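# Place the bottle upright inside the shelf's lower compartment

## Task

Get the bottle standing on its base with the cap pointing up inside the lower compartment of the shelving unit, its entire base resting on that compartment's floor and past the front lip. It only counts if the bottle stays there by itself, so release it and pull the gripper away at the end.

## Robot and tools

Robot: one Kinova Gen3 arm with seven revolute joints and a two-finger parallel gripper (pads up to 50 mm apart). Its base may sit slightly tilted on the table. Cameras: cam_head_left and cam_head_right are fixed head cameras with given calibration; cam_wrist rides on the wrist and has no given pose. All images are 896x504.

Scene frame: origin on the table top right under the arm's base, +z up, +x forward, +y to the left when facing along +x. Distances are in metres, angles in radians.

execute_actions takes "actions", a list holding at most one item, and an optional "pictures" boolean (images are included unless you set it false).
- Empty list []: no command, just reports the current state.
- Motion item {"rows": [...], "steps": n}: n from 1 to 15 control steps of 1/30 s each (default 15). Each row covers one step; if there are fewer rows than steps, the final row repeats. A row is a single flat list of 10 numbers for the one arm, in this order: joint_1 (waist), joint_2 (shoulder), joint_3 (upper arm roll), joint_4 (elbow), joint_5 (forearm roll), joint_6 (wrist pitch), joint_7 (wrist roll), then gripper position, gripper force_limit, gripper speed. The seven joint values are absolute target angles in radians in each joint's own frame, the same numbers the Joint positions line reports; they are not offsets. Stated ranges: waist ±6.283, shoulder ±2.250, upper arm roll ±6.283, elbow ±2.580, forearm roll ±6.283, wrist pitch ±2.100, wrist roll ±6.283. A call is rejected (nothing is sent) if a target is over 0.013 beyond a range end and also further out than the joint's last reported angle. True ends may differ from the stated ones by up to 0.013; a target past the true end is clipped there and the result may print "joint sent to its limit" (possibly about an earlier action). Absence of that line does not prove there is more room.
- Gripper numbers are scaled from -1 to 1. position is an absolute opening: +1 fully open (50 mm), about -0.65 pads touching, -1 means close until something blocks. force_limit per pad: -1 about 20 N, 0 about 102 N, +1 about 185 N (actual force may run ~17% above). speed of the gap: -1 is 20 mm/s, 0 is 85, +1 is 150.
- Wait item {"steps": n}, n up to 300: no new command; returns when n steps have elapsed since the previous result, counting your reply time.

Motion behaviour: joints are speed and acceleration limited and coordinated to arrive together; reversing a motion stops them together. Each step the sent target is held within 0.304 rad of the measured angle for joints 1–4 and 0.266 rad for joints 5–7, and all targets are scaled back if they would move the gripper more than 70 mm from where it is. So big moves need several calls, and the arm may still be short of its target when the result comes. Between calls the arm keeps heading toward the last row sent until it barely moves or a step is HELD. Spinning only joint_7 moves the point between the pads around a 25 mm circle.

Result lines: Joint positions and Joint velocities list the seven joints in row order (rad, rad/s). "joint command not followed" means a clearance check altered or blocked targets (mounting blocks and posts count as arm). HELD flags steps where your row was not fully sent. position_measured is in counts; opening ≈ (250 − counts) × 0.202 mm. object_status: 0 moving, 1 blocked while opening, 2 blocked while closing (a grip), 3 reached the requested position or pads met (usually nothing held). Any new position number resets it to 0 until the fingers settle.

Gripping: command -1 and keep sending it, then confirm object_status 2. Stopped fingers ignore new force_limit or speed until position changes by at least 0.01; to soften a grip, open first. If grip drops or the object is lost, fingers re-close on their own, except after a grip at force_limit -1, where status stays 2 even with nothing held. Gripping an immovable object off-centre loses force over time, quickly at force_limit -1. Something may occasionally pull briefly on a held object, so grip firmly enough.

Safety: contact torque reaching a joint's load limit (50.7 N m joints 1–4, 31.9 N m joints 5–7, including held weight) causes a TORQUE FAULT: a 10 s stop and the rest of the call is dropped. Holding loads heats motors; MOTOR HOT appears at 60 °C and at 75 °C an OVER-TEMPERATURE FAULT lets the arm sag. Do not push hard, slam, drop the bottle, or let anything leave the table, which fails the task. Move smoothly and avoid needless effort.

zoom_image: {"camera": one of cam_head_left, cam_head_right, cam_wrist, "region": [x0, y0, x1, y1]} in pixels of that camera's latest image, origin top-left, at most 504x504; returns an enlarged view.

read_manual: optional "section" (only "licences"); returns licence text, moves nothing.

finished_scene: {"scene": current scene number}; ends and grades the scene irreversibly, then starts the next task if any. Call it only after the bottle is upright in place, released, and the gripper is clear. Replying without any tool call ends everything.

Each tool is called after "Request:" as name(argument=value, ...) on one line, values as JSON.

## Session

Request:
execute_actions(actions=[])

Scene clock: 0.00 s of 5800.00 s.
position_measured=3 object_status=3
Joint positions: [-0.826  1.119  0.503  0.726 -0.693  0.895 -0.555]
Joint velocities: [ 0.001  0.     0.001 -0.    -0.001 -0.001 -0.   ]
Motor temperatures (°C, as the motors report them): [21 23 22 23 31 27 28]

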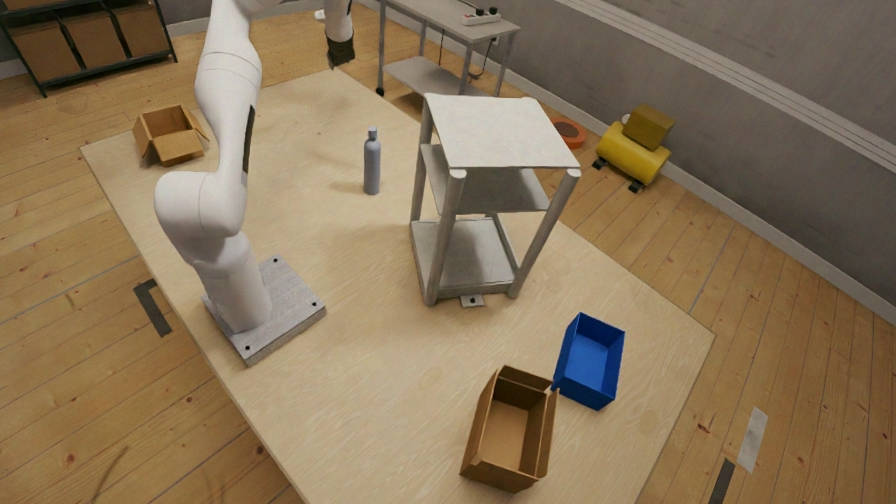

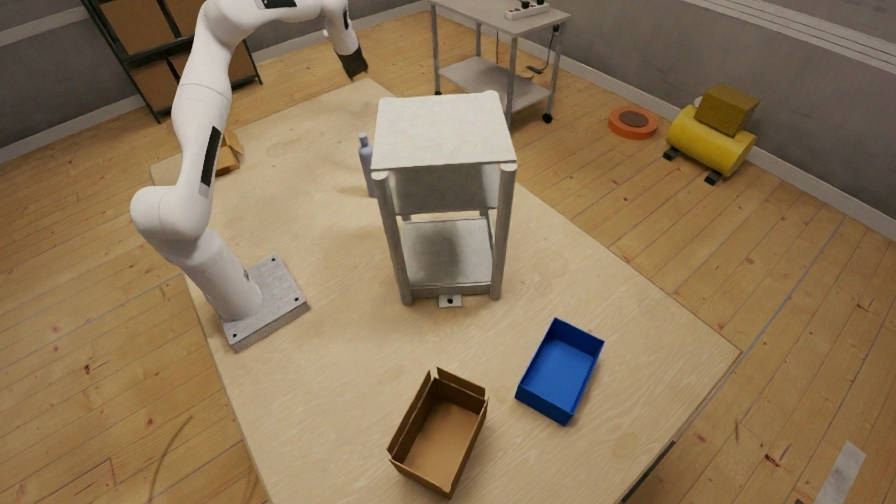

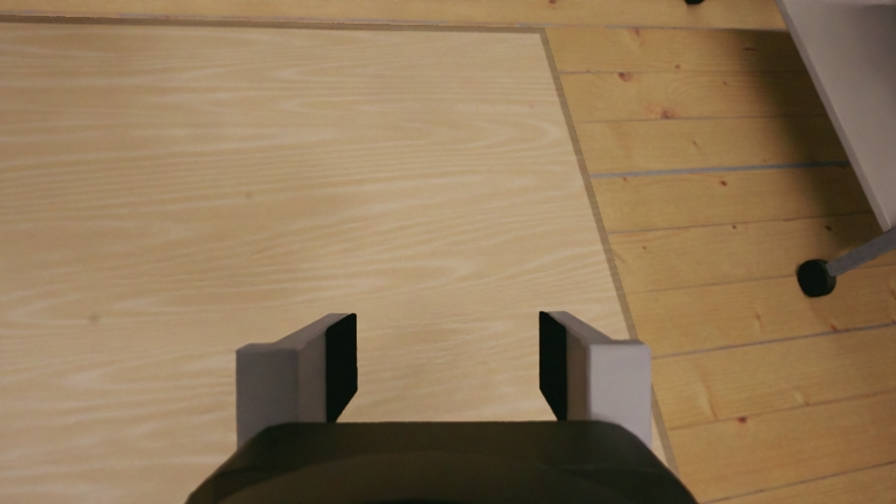

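Request:
zoom_image(camera="cam_head_left", region=[340, 80, 600, 320])

Request:
zoom_image(camera="cam_head_right", region=[320, 80, 580, 320])

Region (340, 80, 600, 320) of cam_head_left's 896x504 image, scaled by 1.938, with more detail than that image has; it fills the top 465 rows of this view, and the rest is white.

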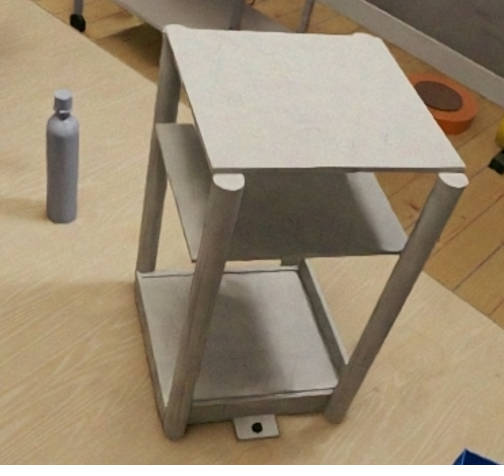

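Region (320, 80, 580, 320) of cam_head_right's 896x504 image, scaled by 1.938, with more detail than that image has; it fills the top 465 rows of this view, and the rest is white.

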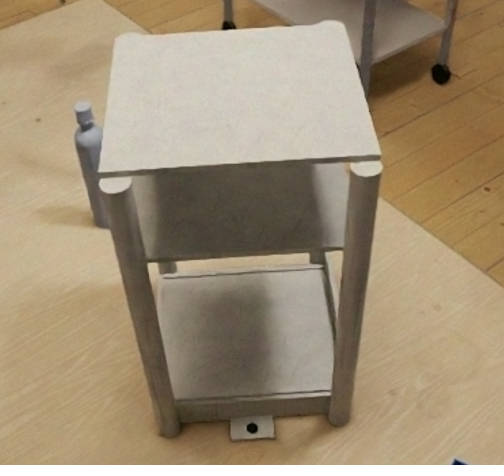

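Request:
execute_actions(actions=[{"rows":[[-1.45,1.0,0,2.14,-1.941,-1.571,-1.571,1,0,0]]}], pictures=false)

Request:
execute_actions(actions=[{"steps":90}], pictures=false)

Request:
execute_actions(actions=[{"rows":[[-1.335,1.4,0,1.741,-1.941,-1.571,-1.571,1,0,0]]}], pictures=false)

Request:
execute_actions(actions=[{"steps":30}])

Scene clock: 16.83 s of 5800.00 s.
position_measured=3 object_status=3
Joint positions: [-0.998  1.064  0.336  0.899 -0.842  0.743 -0.705]
Joint velocities: [-0.386 -0.086 -0.382  0.383 -0.339 -0.338 -0.337]
Motor temperatures (°C, as the motors report them): [21 23 22 23 31 27 28]
Steps of this call (steps 1 to 90: nothing new was sent; then 13.33 s passed at rest; steps 91 to 105: all 15 steps of this action). Readings (joint positions | what the end effector reports):
91: [-0.828 1.119 0.503 0.727 -0.694 0.894 -0.556] | position_measured=3 object_status=3
92: [-0.833 1.116 0.500 0.734 -0.697 0.889 -0.560] | position_measured=3 object_status=3
94: [-0.856 1.105 0.479 0.760 -0.717 0.867 -0.581] | position_measured=3 object_status=3
98: [-0.908 1.087 0.426 0.810 -0.763 0.822 -0.627] | position_measured=3 object_status=3
105: the state above

Scene clock: 19.83 s of 5800.00 s.
position_measured=3 object_status=3
Joint positions: [-1.456  0.954  0.002  2.104 -1.925 -0.89  -1.566]
Joint velocities: [ 0.033  0.257 -0.017  0.21  -0.095 -1.116 -0.029]
Motor temperatures (°C, as the motors report them): [21 23 22 23 31 27 28]
Steps of this call (steps 1 to 90: the robot went on to your last target). Readings (joint positions | what the end effector reports):
1: [-1.010 1.061 0.323 0.912 -0.853 0.732 -0.717] | position_measured=3 object_status=3
2: [-1.023 1.058 0.310 0.925 -0.865 0.721 -0.728] | position_measured=3 object_status=3
4: [-1.049 1.053 0.285 0.950 -0.887 0.698 -0.751] | position_measured=3 object_status=3
8: [-1.102 1.044 0.236 1.003 -0.934 0.651 -0.797] | position_measured=3 object_status=3
90: the state above

Scene clock: 20.33 s of 5800.00 s.
position_measured=3 object_status=3
Joint positions: [-1.346  1.344  0.002  1.779 -1.939 -1.425 -1.571]
Joint velocities: [ 0.094  0.508 -0.026 -0.489 -0.001 -1.217 -0.002]
Motor temperatures (°C, as the motors report them): [21 23 22 23 31 27 28]
Steps of this call (steps 1 to 15: all 15 steps of this action). Readings (joint positions | what the end effector reports):
1: [-1.454 0.964 0.002 2.110 -1.928 -0.929 -1.567] | position_measured=3 object_status=3
2: [-1.451 0.978 0.002 2.111 -1.931 -0.964 -1.568] | position_measured=3 object_status=3
4: [-1.438 1.021 0.002 2.096 -1.934 -1.024 -1.569] | position_measured=3 object_status=3
8: [-1.394 1.159 0.001 1.999 -1.938 -1.150 -1.570] | position_measured=3 object_status=3
15: the state above

Scene clock: 21.33 s of 5800.00 s.
position_measured=3 object_status=3
Joint positions: [-1.335  1.4    0.     1.741 -1.941 -1.571 -1.571]
Joint velocities: [ 0.     0.     0.002 -0.     0.001  0.002 -0.   ]
Motor temperatures (°C, as the motors report them): [21 23 22 23 31 27 28]
Steps of this call (steps 1 to 30: the robot went on to your last target). Readings (joint positions | what the end effector reports):
1: [-1.343 1.360 0.001 1.766 -1.940 -1.466 -1.571] | position_measured=3 object_status=3
2: [-1.340 1.373 0.000 1.756 -1.940 -1.504 -1.571] | position_measured=3 object_status=3
4: [-1.337 1.388 0.000 1.745 -1.941 -1.554 -1.571] | position_measured=3 object_status=3
8: [-1.336 1.396 0.000 1.742 -1.941 -1.570 -1.571] | position_measured=3 object_status=3
30: the state above
The arm was judged still, so your last target was given up. Only a new action makes it travel on or press farther. Fingers that are still opening or closing keep moving.

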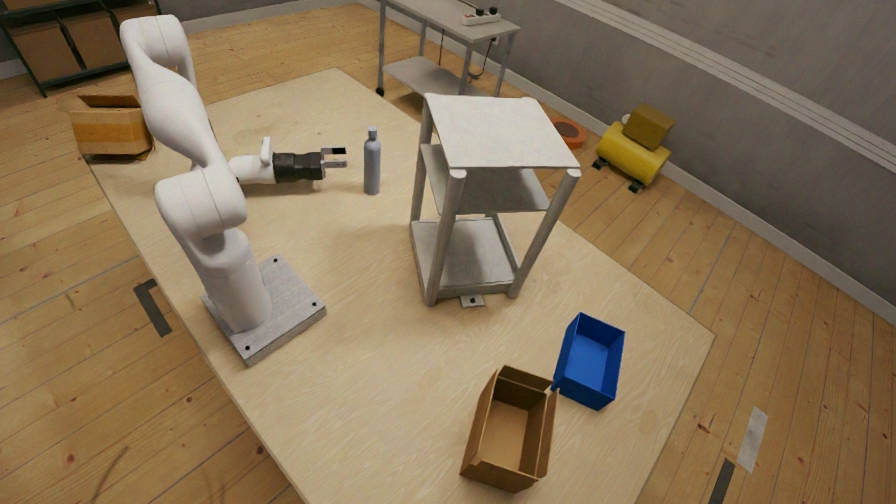

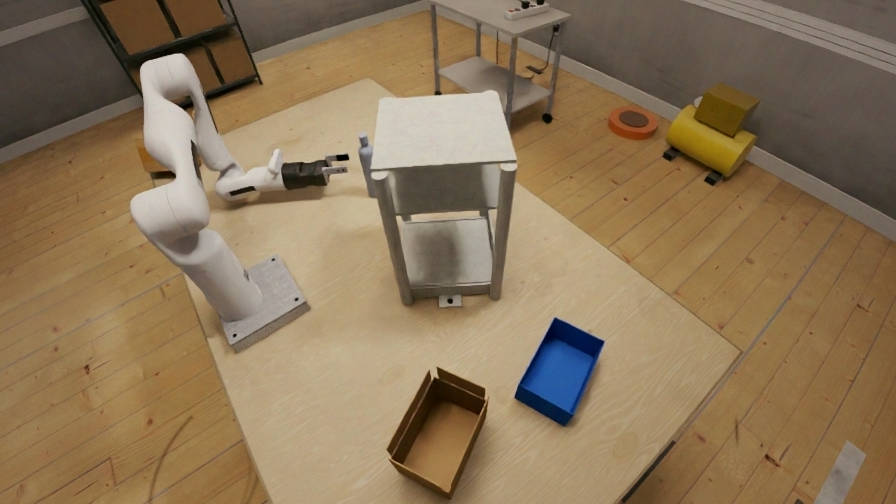

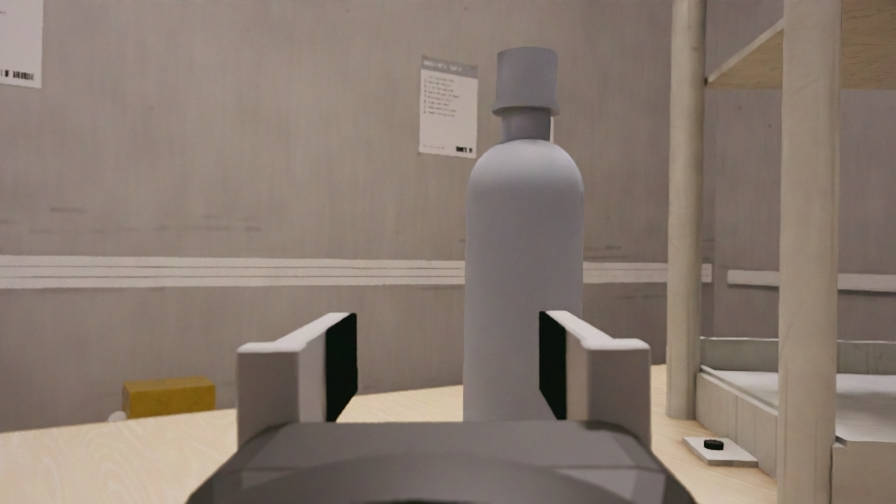

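Request:
execute_actions(actions=[{"rows":[[-1.235,1.4,0,1.741,-1.954,-1.571,-1.571,1,0,0]]}], pictures=false)

Request:
execute_actions(actions=[{"steps":10}])

Scene clock: 23.67 s of 5800.00 s.
position_measured=3 object_status=3
Joint positions: [-1.236  1.4    0.     1.741 -1.954 -1.571 -1.571]
Joint velocities: [ 0.012  0.     0.001 -0.     0.002  0.001 -0.   ]
Motor temperatures (°C, as the motors report them): [21 23 22 23 31 27 28]
Steps of this call (steps 1 to 55: nothing new was sent; steps 56 to 70: all 15 steps of this action). Readings (joint positions | what the end effector reports):
56: [-1.333 1.400 -0.000 1.741 -1.941 -1.571 -1.571] | position_measured=3 object_status=3
57: [-1.327 1.400 -0.001 1.741 -1.941 -1.571 -1.571] | position_measured=3 object_status=3
59: [-1.297 1.400 -0.002 1.740 -1.945 -1.571 -1.571] | position_measured=3 object_status=3
63: [-1.244 1.400 0.002 1.741 -1.953 -1.571 -1.571] | position_measured=3 object_status=3
70: the state above

Scene clock: 24.00 s of 5800.00 s.
position_measured=3 object_status=3
Joint positions: [-1.235  1.4    0.     1.741 -1.954 -1.571 -1.571]
Joint velocities: [ 0.001 -0.001 -0.001 -0.    -0.002  0.002  0.001]
Motor temperatures (°C, as the motors report them): [21 23 22 23 31 27 28]
Steps of this call (steps 1 to 10: the robot went on to your last target). Readings (joint positions | what the end effector reports):
1: [-1.236 1.400 0.000 1.741 -1.954 -1.571 -1.571] | position_measured=3 object_status=3
2: [-1.236 1.400 0.000 1.741 -1.954 -1.571 -1.571] | position_measured=3 object_status=3
4: [-1.235 1.400 0.000 1.741 -1.954 -1.571 -1.571] | position_measured=3 object_status=3
8: [-1.235 1.400 0.000 1.741 -1.954 -1.571 -1.571] | position_measured=3 object_status=3
10: the state above

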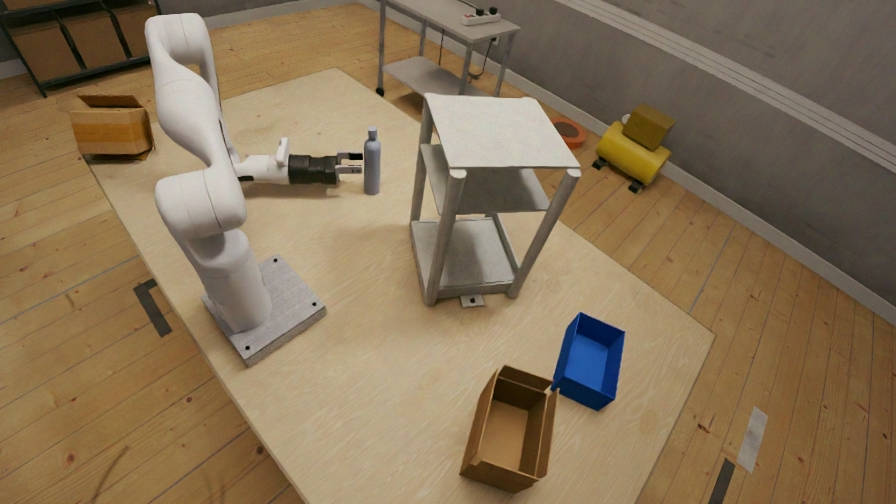

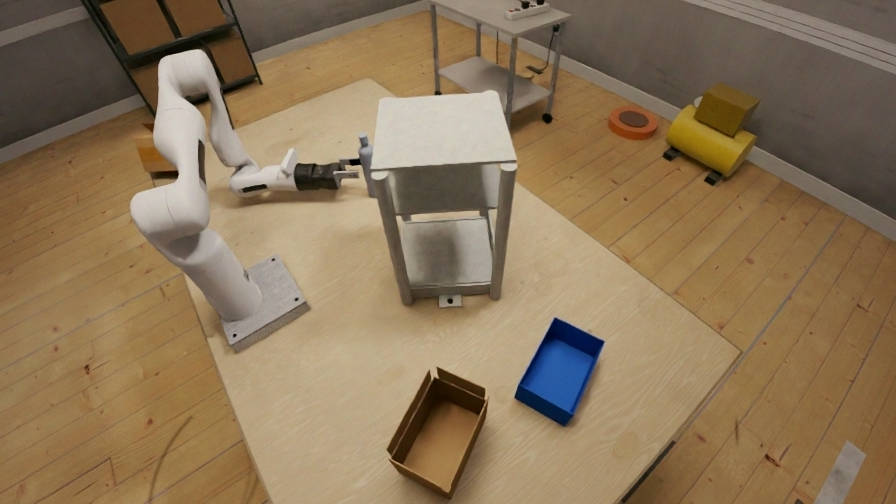

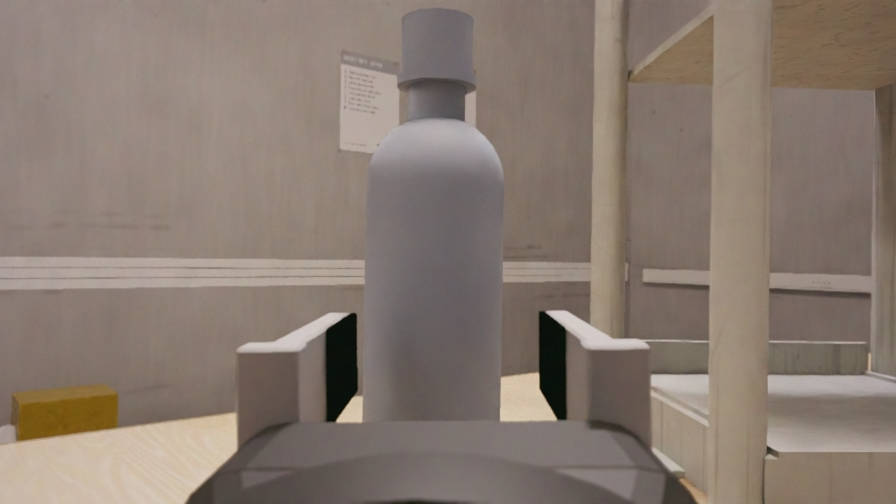

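Request:
execute_actions(actions=[{"rows":[[-1.235,1.4,0,1.741,-1.94,-1.571,-1.571,1,0,0],[-1.235,1.4,0,1.741,-1.94,-1.571,-1.571,1,0,0],[-1.235,1.4,0,1.741,-1.94,-1.571,-1.571,1,0,0],[-1.2,1.4,0,1.741,-1.92,-1.571,-1.571,1,0,0],[-1.16,1.4,0,1.741,-1.897,-1.571,-1.571,1,0,0],[-1.12,1.4,0,1.741,-1.874,-1.571,-1.571,1,0,0],[-1.085,1.4,0,1.741,-1.853,-1.571,-1.571,1,0,0]]}], pictures=false)

Request:
execute_actions(actions=[{"steps":10}])

Scene clock: 27.17 s of 5800.00 s.
position_measured=3 object_status=3
Joint positions: [-1.091  1.4    0.002  1.741 -1.853 -1.571 -1.571]
Joint velocities: [ 0.039 -0.002 -0.022 -0.002  0.017 -0.002 -0.001]
Motor temperatures (°C, as the motors report them): [21 23 22 23 31 27 28]
Steps of this call (steps 1 to 15: the robot went on to your last target; steps 16 to 80: nothing new was sent; steps 81 to 95: all 15 steps of this action). Readings (joint positions | what the end effector reports):
81: [-1.235 1.400 -0.000 1.741 -1.953 -1.571 -1.571] | position_measured=3 object_status=3
82: [-1.235 1.400 -0.000 1.741 -1.949 -1.571 -1.571] | position_measured=3 object_status=3
84: [-1.233 1.400 -0.000 1.741 -1.942 -1.571 -1.571] | position_measured=3 object_status=3
88: [-1.174 1.400 -0.003 1.740 -1.906 -1.571 -1.571] | position_measured=3 object_status=3
95: the state above

Scene clock: 27.50 s of 5800.00 s.
position_measured=3 object_status=3
Joint positions: [-1.086  1.4    0.     1.741 -1.853 -1.571 -1.571]
Joint velocities: [ 0.002  0.    -0.001  0.     0.     0.001 -0.   ]
Motor temperatures (°C, as the motors report them): [21 23 22 23 31 27 28]
Steps of this call (steps 1 to 10: the robot went on to your last target). Readings (joint positions | what the end effector reports):
1: [-1.090 1.400 0.001 1.741 -1.853 -1.571 -1.571] | position_measured=3 object_status=3
2: [-1.089 1.400 0.000 1.741 -1.853 -1.571 -1.571] | position_measured=3 object_status=3
4: [-1.087 1.400 0.000 1.741 -1.853 -1.571 -1.571] | position_measured=3 object_status=3
8: [-1.086 1.400 0.000 1.741 -1.853 -1.571 -1.571] | position_measured=3 object_status=3
10: the state above

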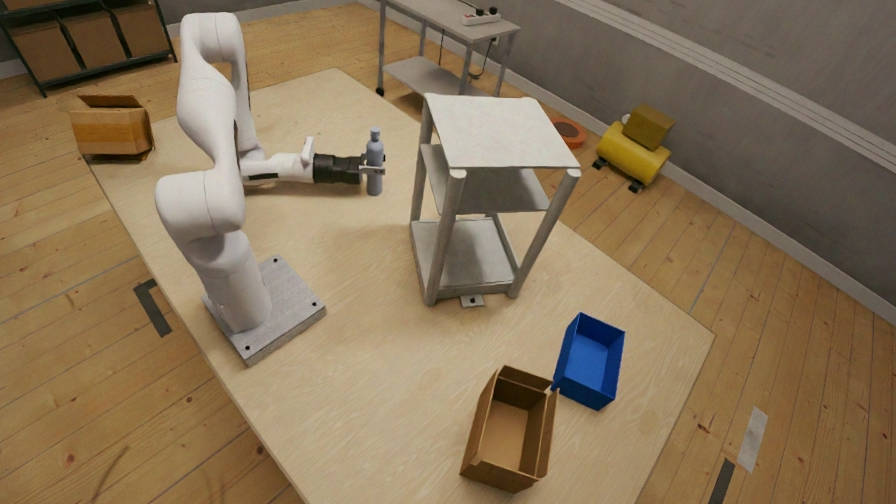

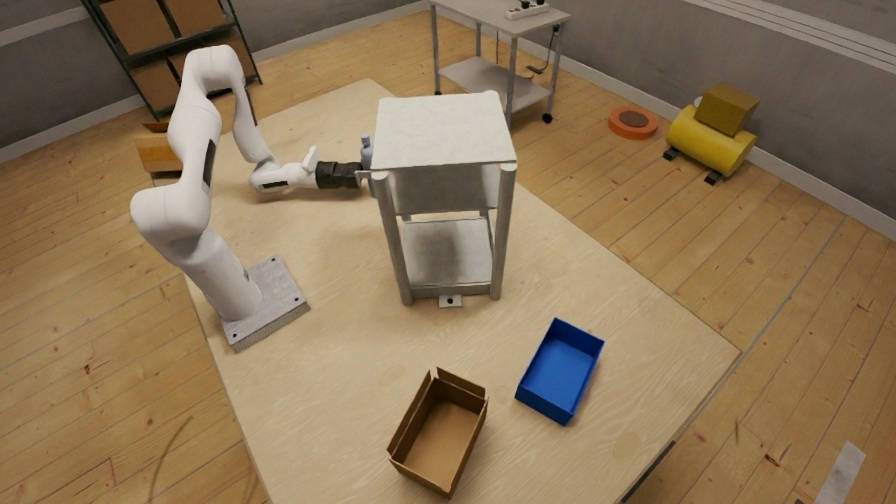

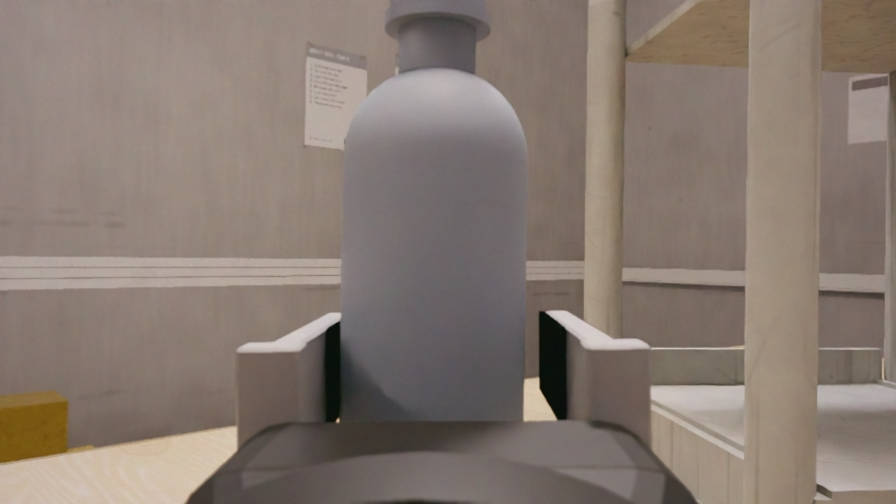

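Request:
execute_actions(actions=[{"rows":[[-1.085,1.4,0,1.741,-1.853,-1.571,-1.571,-1,-0.3,0]]}], pictures=false)

Request:
execute_actions(actions=[{"rows":[[-1.085,1.2,0,1.941,-1.853,-1.571,-1.571,-1,-0.3,0]]}], pictures=false)

Request:
execute_actions(actions=[{"rows":[[-1.085,0.61,0,2.531,2.27,-1.571,-1.571,-1,-0.3,0]]}], pictures=false)

Request:
execute_actions(actions=[{"steps":150}], pictures=false)

Request:
execute_actions(actions=[{"rows":[[1.9,0.61,0,2.531,2.27,-1.571,-1.571,-1,-0.3,0]]}], pictures=false)

Request:
execute_actions(actions=[{"steps":120}])

Scene clock: 30.70 s of 5800.00 s.
position_measured=42 object_status=2
Joint positions: [-1.085  1.4    0.     1.741 -1.853 -1.571 -1.571]
Joint velocities: [ 0.001 -0.    -0.002  0.    -0.001 -0.    -0.   ]
Motor temperatures (°C, as the motors report them): [21 24 22 23 31 27 28]
Steps of this call (steps 1 to 15: the robot went on to your last target; steps 16 to 81: nothing new was sent; steps 82 to 96: all 15 steps of this action). Readings (joint positions | what the end effector reports):
82: [-1.085 1.400 0.000 1.741 -1.853 -1.571 -1.571] | position_measured=14 object_status=0
83: [-1.085 1.400 0.000 1.741 -1.853 -1.571 -1.571] | position_measured=28 object_status=0
85: [-1.085 1.400 0.000 1.741 -1.853 -1.571 -1.571] | position_measured=42 object_status=0
89: [-1.085 1.400 0.000 1.741 -1.853 -1.571 -1.571] | position_measured=42 object_status=0
96: the state above

Scene clock: 31.20 s of 5800.00 s.
position_measured=42 object_status=2
Joint positions: [-1.085  1.205  0.     1.94  -1.853 -1.571 -1.571]
Joint velocities: [-0.003 -0.04  -0.011  0.016  0.004  0.004 -0.001]
Motor temperatures (°C, as the motors report them): [21 24 22 23 31 27 28]
Steps of this call (steps 1 to 15: all 15 steps of this action). Readings (joint positions | what the end effector reports):
1: [-1.085 1.398 -0.000 1.742 -1.853 -1.571 -1.571] | position_measured=42 object_status=2
2: [-1.085 1.392 -0.001 1.748 -1.853 -1.569 -1.571] | position_measured=42 object_status=2
4: [-1.085 1.362 -0.002 1.775 -1.853 -1.568 -1.571] | position_measured=42 object_status=2
8: [-1.085 1.259 0.000 1.879 -1.853 -1.572 -1.571] | position_measured=42 object_status=2
15: the state above

Scene clock: 31.70 s of 5800.00 s.
position_measured=42 object_status=2
Joint positions: [-1.085  0.808 -0.     2.327 -1.511 -1.571 -1.571]
Joint velocities: [ 0.002 -1.088  0.004  1.106  1.07  -0.005 -0.   ]
Motor temperatures (°C, as the motors report them): [21 24 22 23 31 27 28]
Steps of this call (steps 1 to 15: all 15 steps of this action). Readings (joint positions | what the end effector reports):
1: [-1.085 1.202 -0.000 1.941 -1.852 -1.571 -1.571] | position_measured=42 object_status=2
2: [-1.085 1.194 -0.001 1.948 -1.847 -1.570 -1.571] | position_measured=42 object_status=2
4: [-1.085 1.164 -0.001 1.976 -1.823 -1.569 -1.571] | position_measured=42 object_status=2
8: [-1.085 1.047 -0.001 2.089 -1.722 -1.571 -1.571] | position_measured=42 object_status=2
15: the state above

Scene clock: 36.70 s of 5800.00 s.
position_measured=42 object_status=2
Joint positions: [-1.085  0.61  -0.     2.531  2.27  -1.571 -1.571]
Joint velocities: [-0.    -0.001 -0.001 -0.    -0.001  0.    -0.   ]
Motor temperatures (°C, as the motors report them): [21 24 22 23 31 27 28]
Steps of this call (steps 1 to 120: the robot went on to your last target; steps 121 to 150: nothing new was sent). Readings (joint positions | what the end effector reports):
1: [-1.085 0.773 0.000 2.363 -1.473 -1.571 -1.571] | position_measured=42 object_status=2
2: [-1.085 0.741 0.001 2.397 -1.433 -1.572 -1.571] | position_measured=42 object_status=2
4: [-1.084 0.694 0.001 2.449 -1.353 -1.572 -1.571] | position_measured=42 object_status=2
8: [-1.084 0.642 0.001 2.503 -1.190 -1.571 -1.571] | position_measured=42 object_status=2
150: the state above
The arm was judged still, so your last target was given up. Only a new action makes it travel on or press farther. Fingers that are still opening or closing keep moving.

Scene clock: 37.20 s of 5800.00 s.
position_measured=42 object_status=2
Joint positions: [-0.615  0.61   0.     2.531  2.27  -1.571 -1.571]
Joint velocities: [ 1.298  0.    -0.001 -0.    -0.001  0.002  0.001]
Motor temperatures (°C, as the motors report them): [21 24 22 23 31 27 28]
Steps of this call (steps 1 to 15: all 15 steps of this action). Readings (joint positions | what the end effector reports):
1: [-1.083 0.610 -0.000 2.531 2.270 -1.571 -1.571] | position_measured=42 object_status=2
2: [-1.076 0.610 -0.001 2.531 2.270 -1.571 -1.571] | position_measured=42 object_status=2
4: [-1.044 0.610 -0.001 2.531 2.270 -1.571 -1.571] | position_measured=42 object_status=2
8: [-0.918 0.610 -0.001 2.531 2.270 -1.571 -1.571] | position_measured=42 object_status=2
15: the state above

Scene clock: 41.20 s of 5800.00 s.
position_measured=42 object_status=2
Joint positions: [ 1.9    0.61  -0.     2.531  2.27  -1.571 -1.571]
Joint velocities: [-0.001 -0.     0.001 -0.    -0.001 -0.     0.001]
Motor temperatures (°C, as the motors report them): [21 24 22 23 31 27 28]
Steps of this call (steps 1 to 90: the robot went on to your last target; steps 91 to 120: nothing new was sent). Readings (joint positions | what the end effector reports):
1: [-0.572 0.610 0.000 2.531 2.270 -1.571 -1.571] | position_measured=42 object_status=2
2: [-0.528 0.610 0.000 2.531 2.270 -1.571 -1.571] | position_measured=42 object_status=2
4: [-0.441 0.610 0.000 2.531 2.270 -1.571 -1.571] | position_measured=42 object_status=2
8: [-0.267 0.610 0.000 2.531 2.270 -1.571 -1.571] | position_measured=42 object_status=2
120: the state above
The arm was judged still, so your last target was given up. Only a new action makes it travel on or press farther. Fingers that are still opening or closing keep moving.

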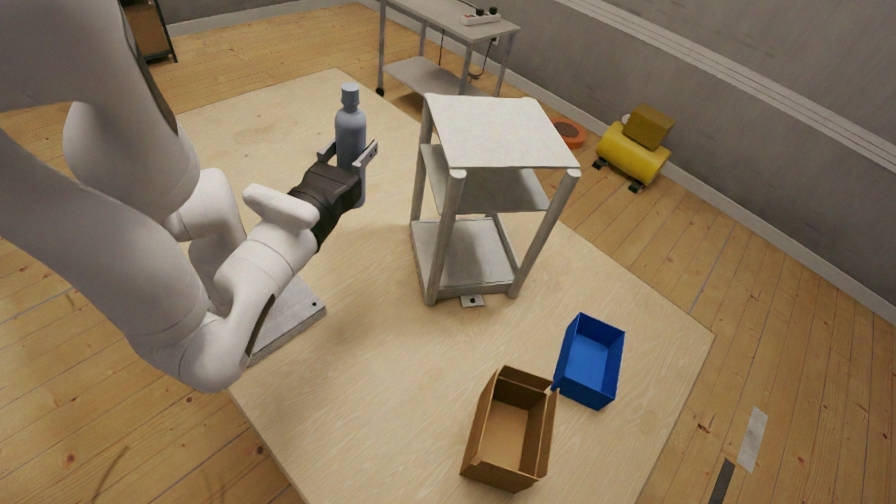

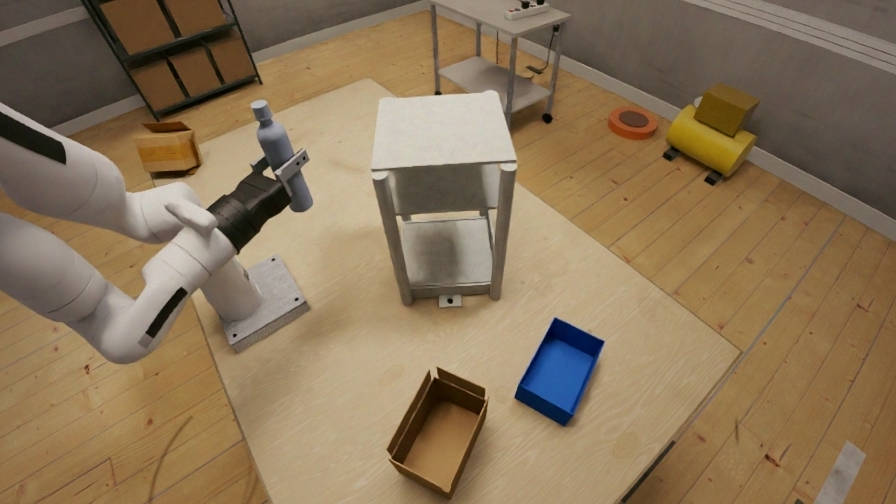

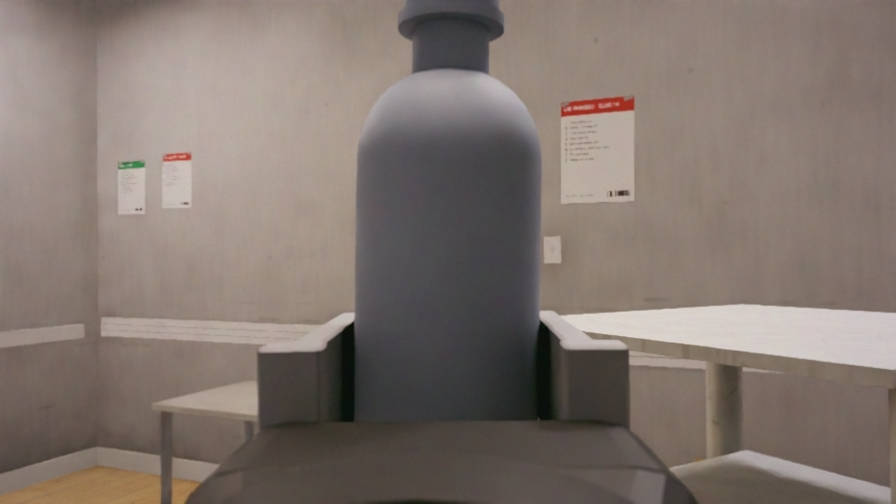

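Request:
execute_actions(actions=[{"rows":[[1.9,1.241,0,1.901,1.9,-1.571,-1.571,-1,-0.3,0]]}], pictures=false)

Request:
execute_actions(actions=[{"steps":25}], pictures=false)

Request:
execute_actions(actions=[{"rows":[[1.515,1.241,0,1.901,1.70,-1.571,-1.571,-1,-0.3,0]]}], pictures=false)

Request:
execute_actions(actions=[{"steps":25}])

Scene clock: 44.03 s of 5800.00 s.
position_measured=42 object_status=2
Joint positions: [ 1.9    0.895 -0.     2.255  2.048 -1.572 -1.571]
Joint velocities: [-0.001  0.719 -0.001 -0.717 -0.415 -0.002 -0.   ]
Motor temperatures (°C, as the motors report them): [21 24 22 23 31 27 28]
Steps of this call (steps 1 to 70: nothing new was sent; steps 71 to 85: all 15 steps of this action). Readings (joint positions | what the end effector reports):
71: [1.900 0.612 -0.000 2.530 2.270 -1.571 -1.571] | position_measured=42 object_status=2
72: [1.900 0.619 -0.000 2.525 2.266 -1.572 -1.571] | position_measured=42 object_status=2
74: [1.900 0.649 -0.001 2.499 2.244 -1.572 -1.571] | position_measured=42 object_status=2
78: [1.900 0.738 -0.000 2.411 2.166 -1.571 -1.571] | position_measured=42 object_status=2
85: the state above

Scene clock: 44.87 s of 5800.00 s.
position_measured=42 object_status=2
Joint positions: [ 1.9    1.24   0.     1.901  1.9   -1.571 -1.571]
Joint velocities: [ 0.001  0.005  0.002 -0.001  0.    -0.001 -0.   ]
Motor temperatures (°C, as the motors report them): [21 24 22 23 31 27 28]
Steps of this call (steps 1 to 25: the robot went on to your last target). Readings (joint positions | what the end effector reports):
1: [1.900 0.919 -0.000 2.230 2.034 -1.572 -1.571] | position_measured=42 object_status=2
2: [1.900 0.944 -0.000 2.206 2.022 -1.572 -1.571] | position_measured=42 object_status=2
4: [1.900 0.994 -0.000 2.155 2.000 -1.571 -1.571] | position_measured=42 object_status=2
8: [1.900 1.095 -0.000 2.051 1.959 -1.571 -1.571] | position_measured=42 object_status=2
25: the state above

Scene clock: 45.37 s of 5800.00 s.
position_measured=42 object_status=2
Joint positions: [ 1.555  1.241 -0.001  1.901  1.717 -1.571 -1.571]
Joint velocities: [-0.506  0.002 -0.014  0.003 -0.257  0.001 -0.   ]
Motor temperatures (°C, as the motors report them): [21 24 22 23 31 27 28]
Steps of this call (steps 1 to 15: all 15 steps of this action). Readings (joint positions | what the end effector reports):
1: [1.898 1.240 0.000 1.901 1.900 -1.571 -1.571] | position_measured=42 object_status=2
2: [1.892 1.241 0.001 1.901 1.896 -1.571 -1.571] | position_measured=42 object_status=2
4: [1.861 1.241 0.002 1.901 1.879 -1.571 -1.571] | position_measured=42 object_status=2
8: [1.745 1.241 0.001 1.900 1.811 -1.571 -1.571] | position_measured=42 object_status=2
15: the state above

Scene clock: 46.20 s of 5800.00 s.
position_measured=42 object_status=2
Joint positions: [ 1.515  1.241 -0.     1.901  1.7   -1.571 -1.571]
Joint velocities: [-0.    -0.001 -0.     0.    -0.001 -0.     0.   ]
Motor temperatures (°C, as the motors report them): [21 24 22 23 31 27 28]
Steps of this call (steps 1 to 25: the robot went on to your last target). Readings (joint positions | what the end effector reports):
1: [1.541 1.241 -0.002 1.901 1.710 -1.571 -1.571] | position_measured=42 object_status=2
2: [1.531 1.241 -0.002 1.901 1.704 -1.571 -1.571] | position_measured=42 object_status=2
4: [1.523 1.241 -0.002 1.901 1.701 -1.571 -1.571] | position_measured=42 object_status=2
8: [1.518 1.241 -0.000 1.901 1.700 -1.571 -1.571] | position_measured=42 object_status=2
25: the state above

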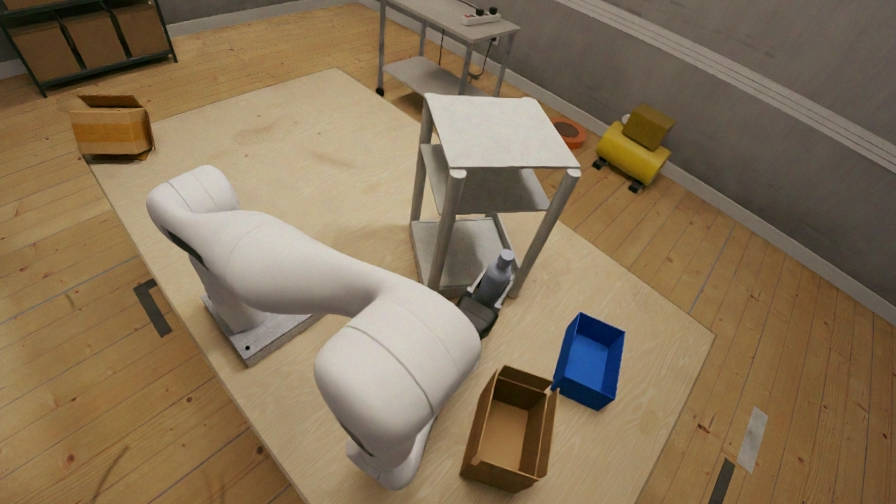

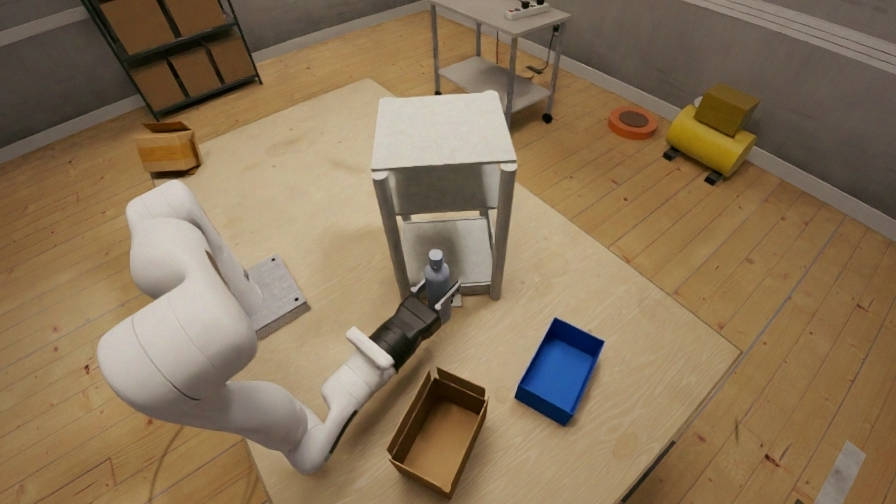

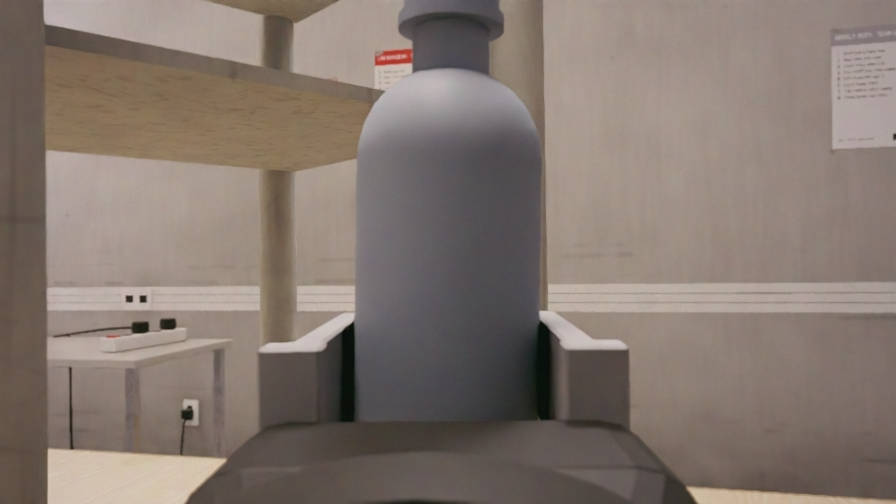

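Request:
execute_actions(actions=[{"rows":[[1.47,1.30,0,1.842,1.64,-1.571,-1.571,-1,-0.3,0]]}], pictures=false)

Request:
execute_actions(actions=[{"steps":10}])

Scene clock: 49.37 s of 5800.00 s.
position_measured=42 object_status=2
Joint positions: [ 1.47   1.299 -0.     1.842  1.64  -1.571 -1.571]
Joint velocities: [-0.004  0.006  0.    -0.001  0.     0.    -0.   ]
Motor temperatures (°C, as the motors report them): [21 24 22 23 31 27 28]
Steps of this call (steps 1 to 15: the robot went on to your last target; steps 16 to 80: nothing new was sent; steps 81 to 95: all 15 steps of this action). Readings (joint positions | what the end effector reports):
81: [1.514 1.242 0.000 1.900 1.699 -1.571 -1.571] | position_measured=42 object_status=2
82: [1.509 1.249 0.001 1.894 1.695 -1.572 -1.571] | position_measured=42 object_status=2
84: [1.488 1.276 0.000 1.870 1.670 -1.572 -1.571] | position_measured=42 object_status=2
88: [1.473 1.296 -0.000 1.845 1.641 -1.570 -1.571] | position_measured=42 object_status=2
95: the state above

Scene clock: 49.70 s of 5800.00 s.
position_measured=42 object_status=2
Joint positions: [ 1.47   1.3   -0.     1.842  1.64  -1.571 -1.571]
Joint velocities: [ 0.     0.001  0.001 -0.     0.     0.002  0.   ]
Motor temperatures (°C, as the motors report them): [21 24 22 23 31 27 28]
Steps of this call (steps 1 to 10: the robot went on to your last target). Readings (joint positions | what the end effector reports):
1: [1.470 1.300 -0.000 1.842 1.640 -1.571 -1.571] | position_measured=42 object_status=2
2: [1.470 1.300 -0.000 1.842 1.640 -1.571 -1.571] | position_measured=42 object_status=2
4: [1.470 1.300 -0.000 1.842 1.640 -1.571 -1.571] | position_measured=42 object_status=2
8: [1.470 1.300 -0.000 1.842 1.640 -1.571 -1.571] | position_measured=42 object_status=2
10: the state above

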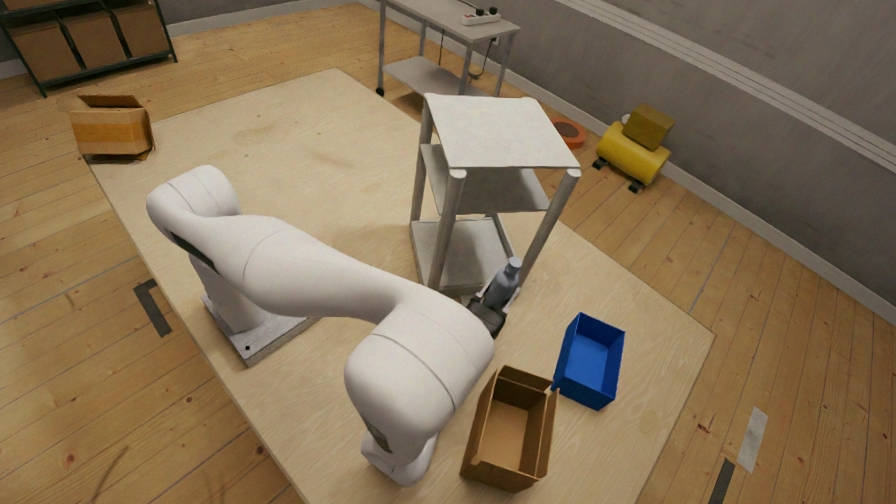

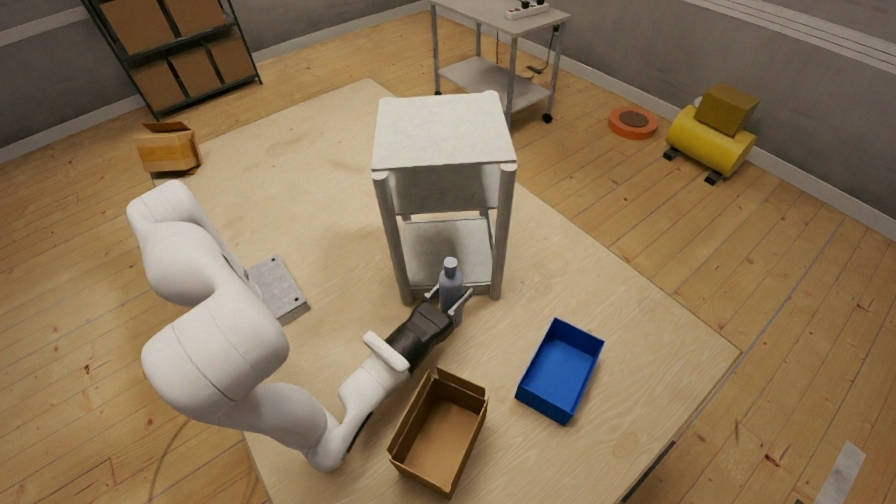

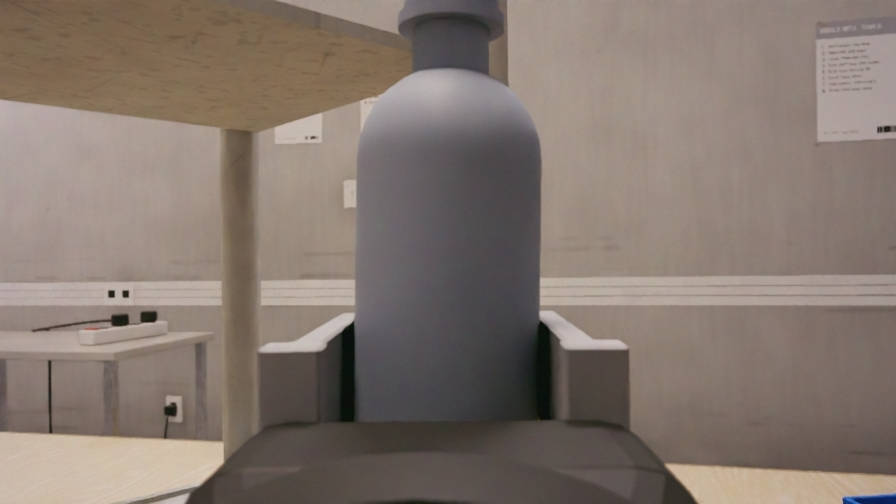

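Advance slowly by waist.

Request:
execute_actions(actions=[{"rows":[[1.45,1.30,0,1.842,1.64,-1.571,-1.571,-1,-0.3,0],[1.43,1.30,0,1.842,1.64,-1.571,-1.571,-1,-0.3,0],[1.41,1.30,0,1.842,1.64,-1.571,-1.571,-1,-0.3,0],[1.39,1.30,0,1.842,1.64,-1.571,-1.571,-1,-0.3,0],[1.37,1.30,0,1.842,1.64,-1.571,-1.571,-1,-0.3,0],[1.35,1.30,0,1.842,1.64,-1.571,-1.571,-1,-0.3,0],[1.33,1.30,0,1.842,1.64,-1.571,-1.571,-1,-0.3,0]]}], pictures=false)

Request:
execute_actions(actions=[{"steps":10}])

Scene clock: 51.87 s of 5800.00 s.
position_measured=42 object_status=2
Joint positions: [ 1.334  1.3   -0.001  1.842  1.64  -1.571 -1.571]
Joint velocities: [-0.032 -0.001  0.013 -0.002 -0.002 -0.001 -0.   ]
Motor temperatures (°C, as the motors report them): [21 24 22 23 31 27 28]
Steps of this call (steps 1 to 15: the robot went on to your last target; steps 16 to 50: nothing new was sent; steps 51 to 65: all 15 steps of this action). Readings (joint positions | what the end effector reports):
51: [1.468 1.300 0.000 1.842 1.640 -1.571 -1.571] | position_measured=42 object_status=2
52: [1.462 1.300 0.002 1.842 1.639 -1.571 -1.571] | position_measured=42 object_status=2
54: [1.439 1.300 0.002 1.842 1.640 -1.571 -1.571] | position_measured=42 object_status=2
58: [1.378 1.300 0.000 1.842 1.640 -1.571 -1.571] | position_measured=42 object_status=2
65: the state above

Scene clock: 52.20 s of 5800.00 s.
position_measured=42 object_status=2
Joint positions: [ 1.33   1.3   -0.     1.842  1.64  -1.571 -1.571]
Joint velocities: [-0.002  0.001 -0.001  0.     0.001 -0.001 -0.   ]
Motor temperatures (°C, as the motors report them): [21 24 22 23 31 27 28]
Steps of this call (steps 1 to 10: the robot went on to your last target). Readings (joint positions | what the end effector reports):
1: [1.333 1.300 -0.000 1.842 1.640 -1.571 -1.571] | position_measured=42 object_status=2
2: [1.332 1.300 -0.000 1.842 1.640 -1.571 -1.571] | position_measured=42 object_status=2
4: [1.331 1.300 -0.000 1.842 1.640 -1.571 -1.571] | position_measured=42 object_status=2
8: [1.330 1.300 -0.000 1.842 1.640 -1.571 -1.571] | position_measured=42 object_status=2
10: the state above

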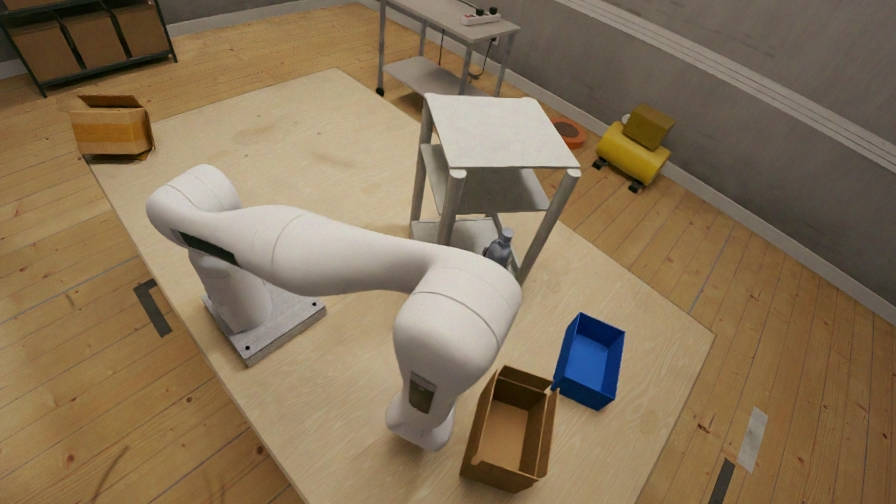

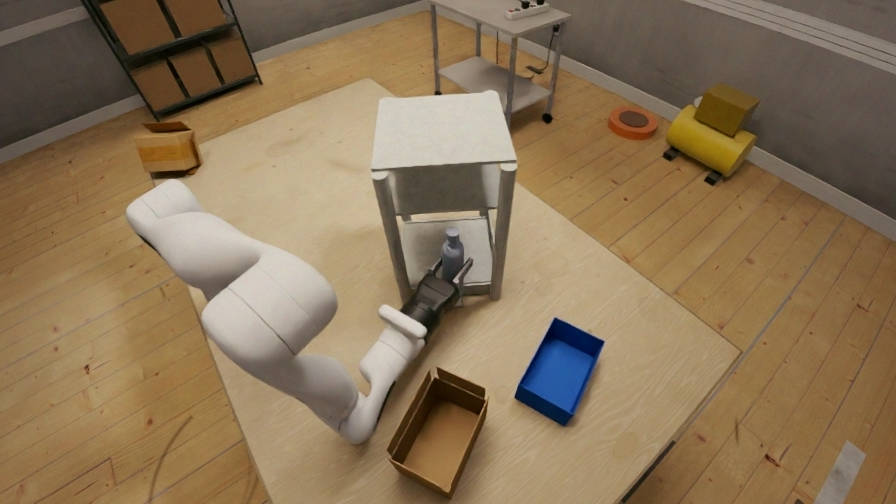

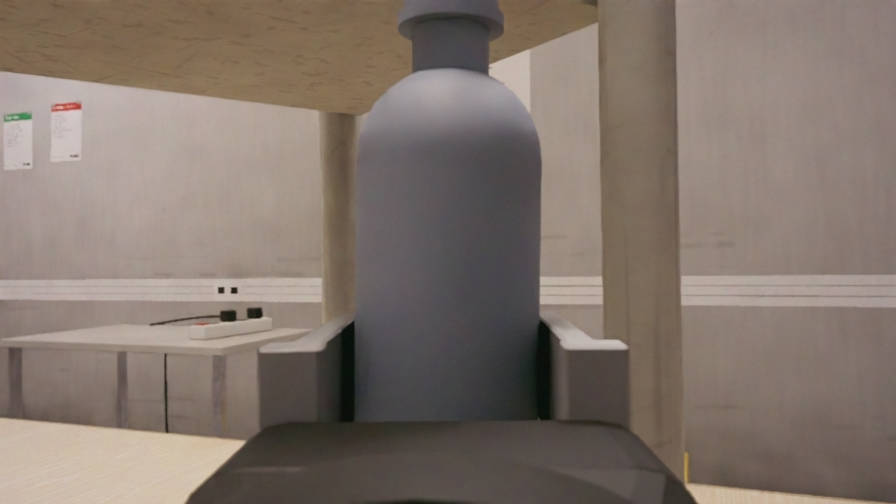

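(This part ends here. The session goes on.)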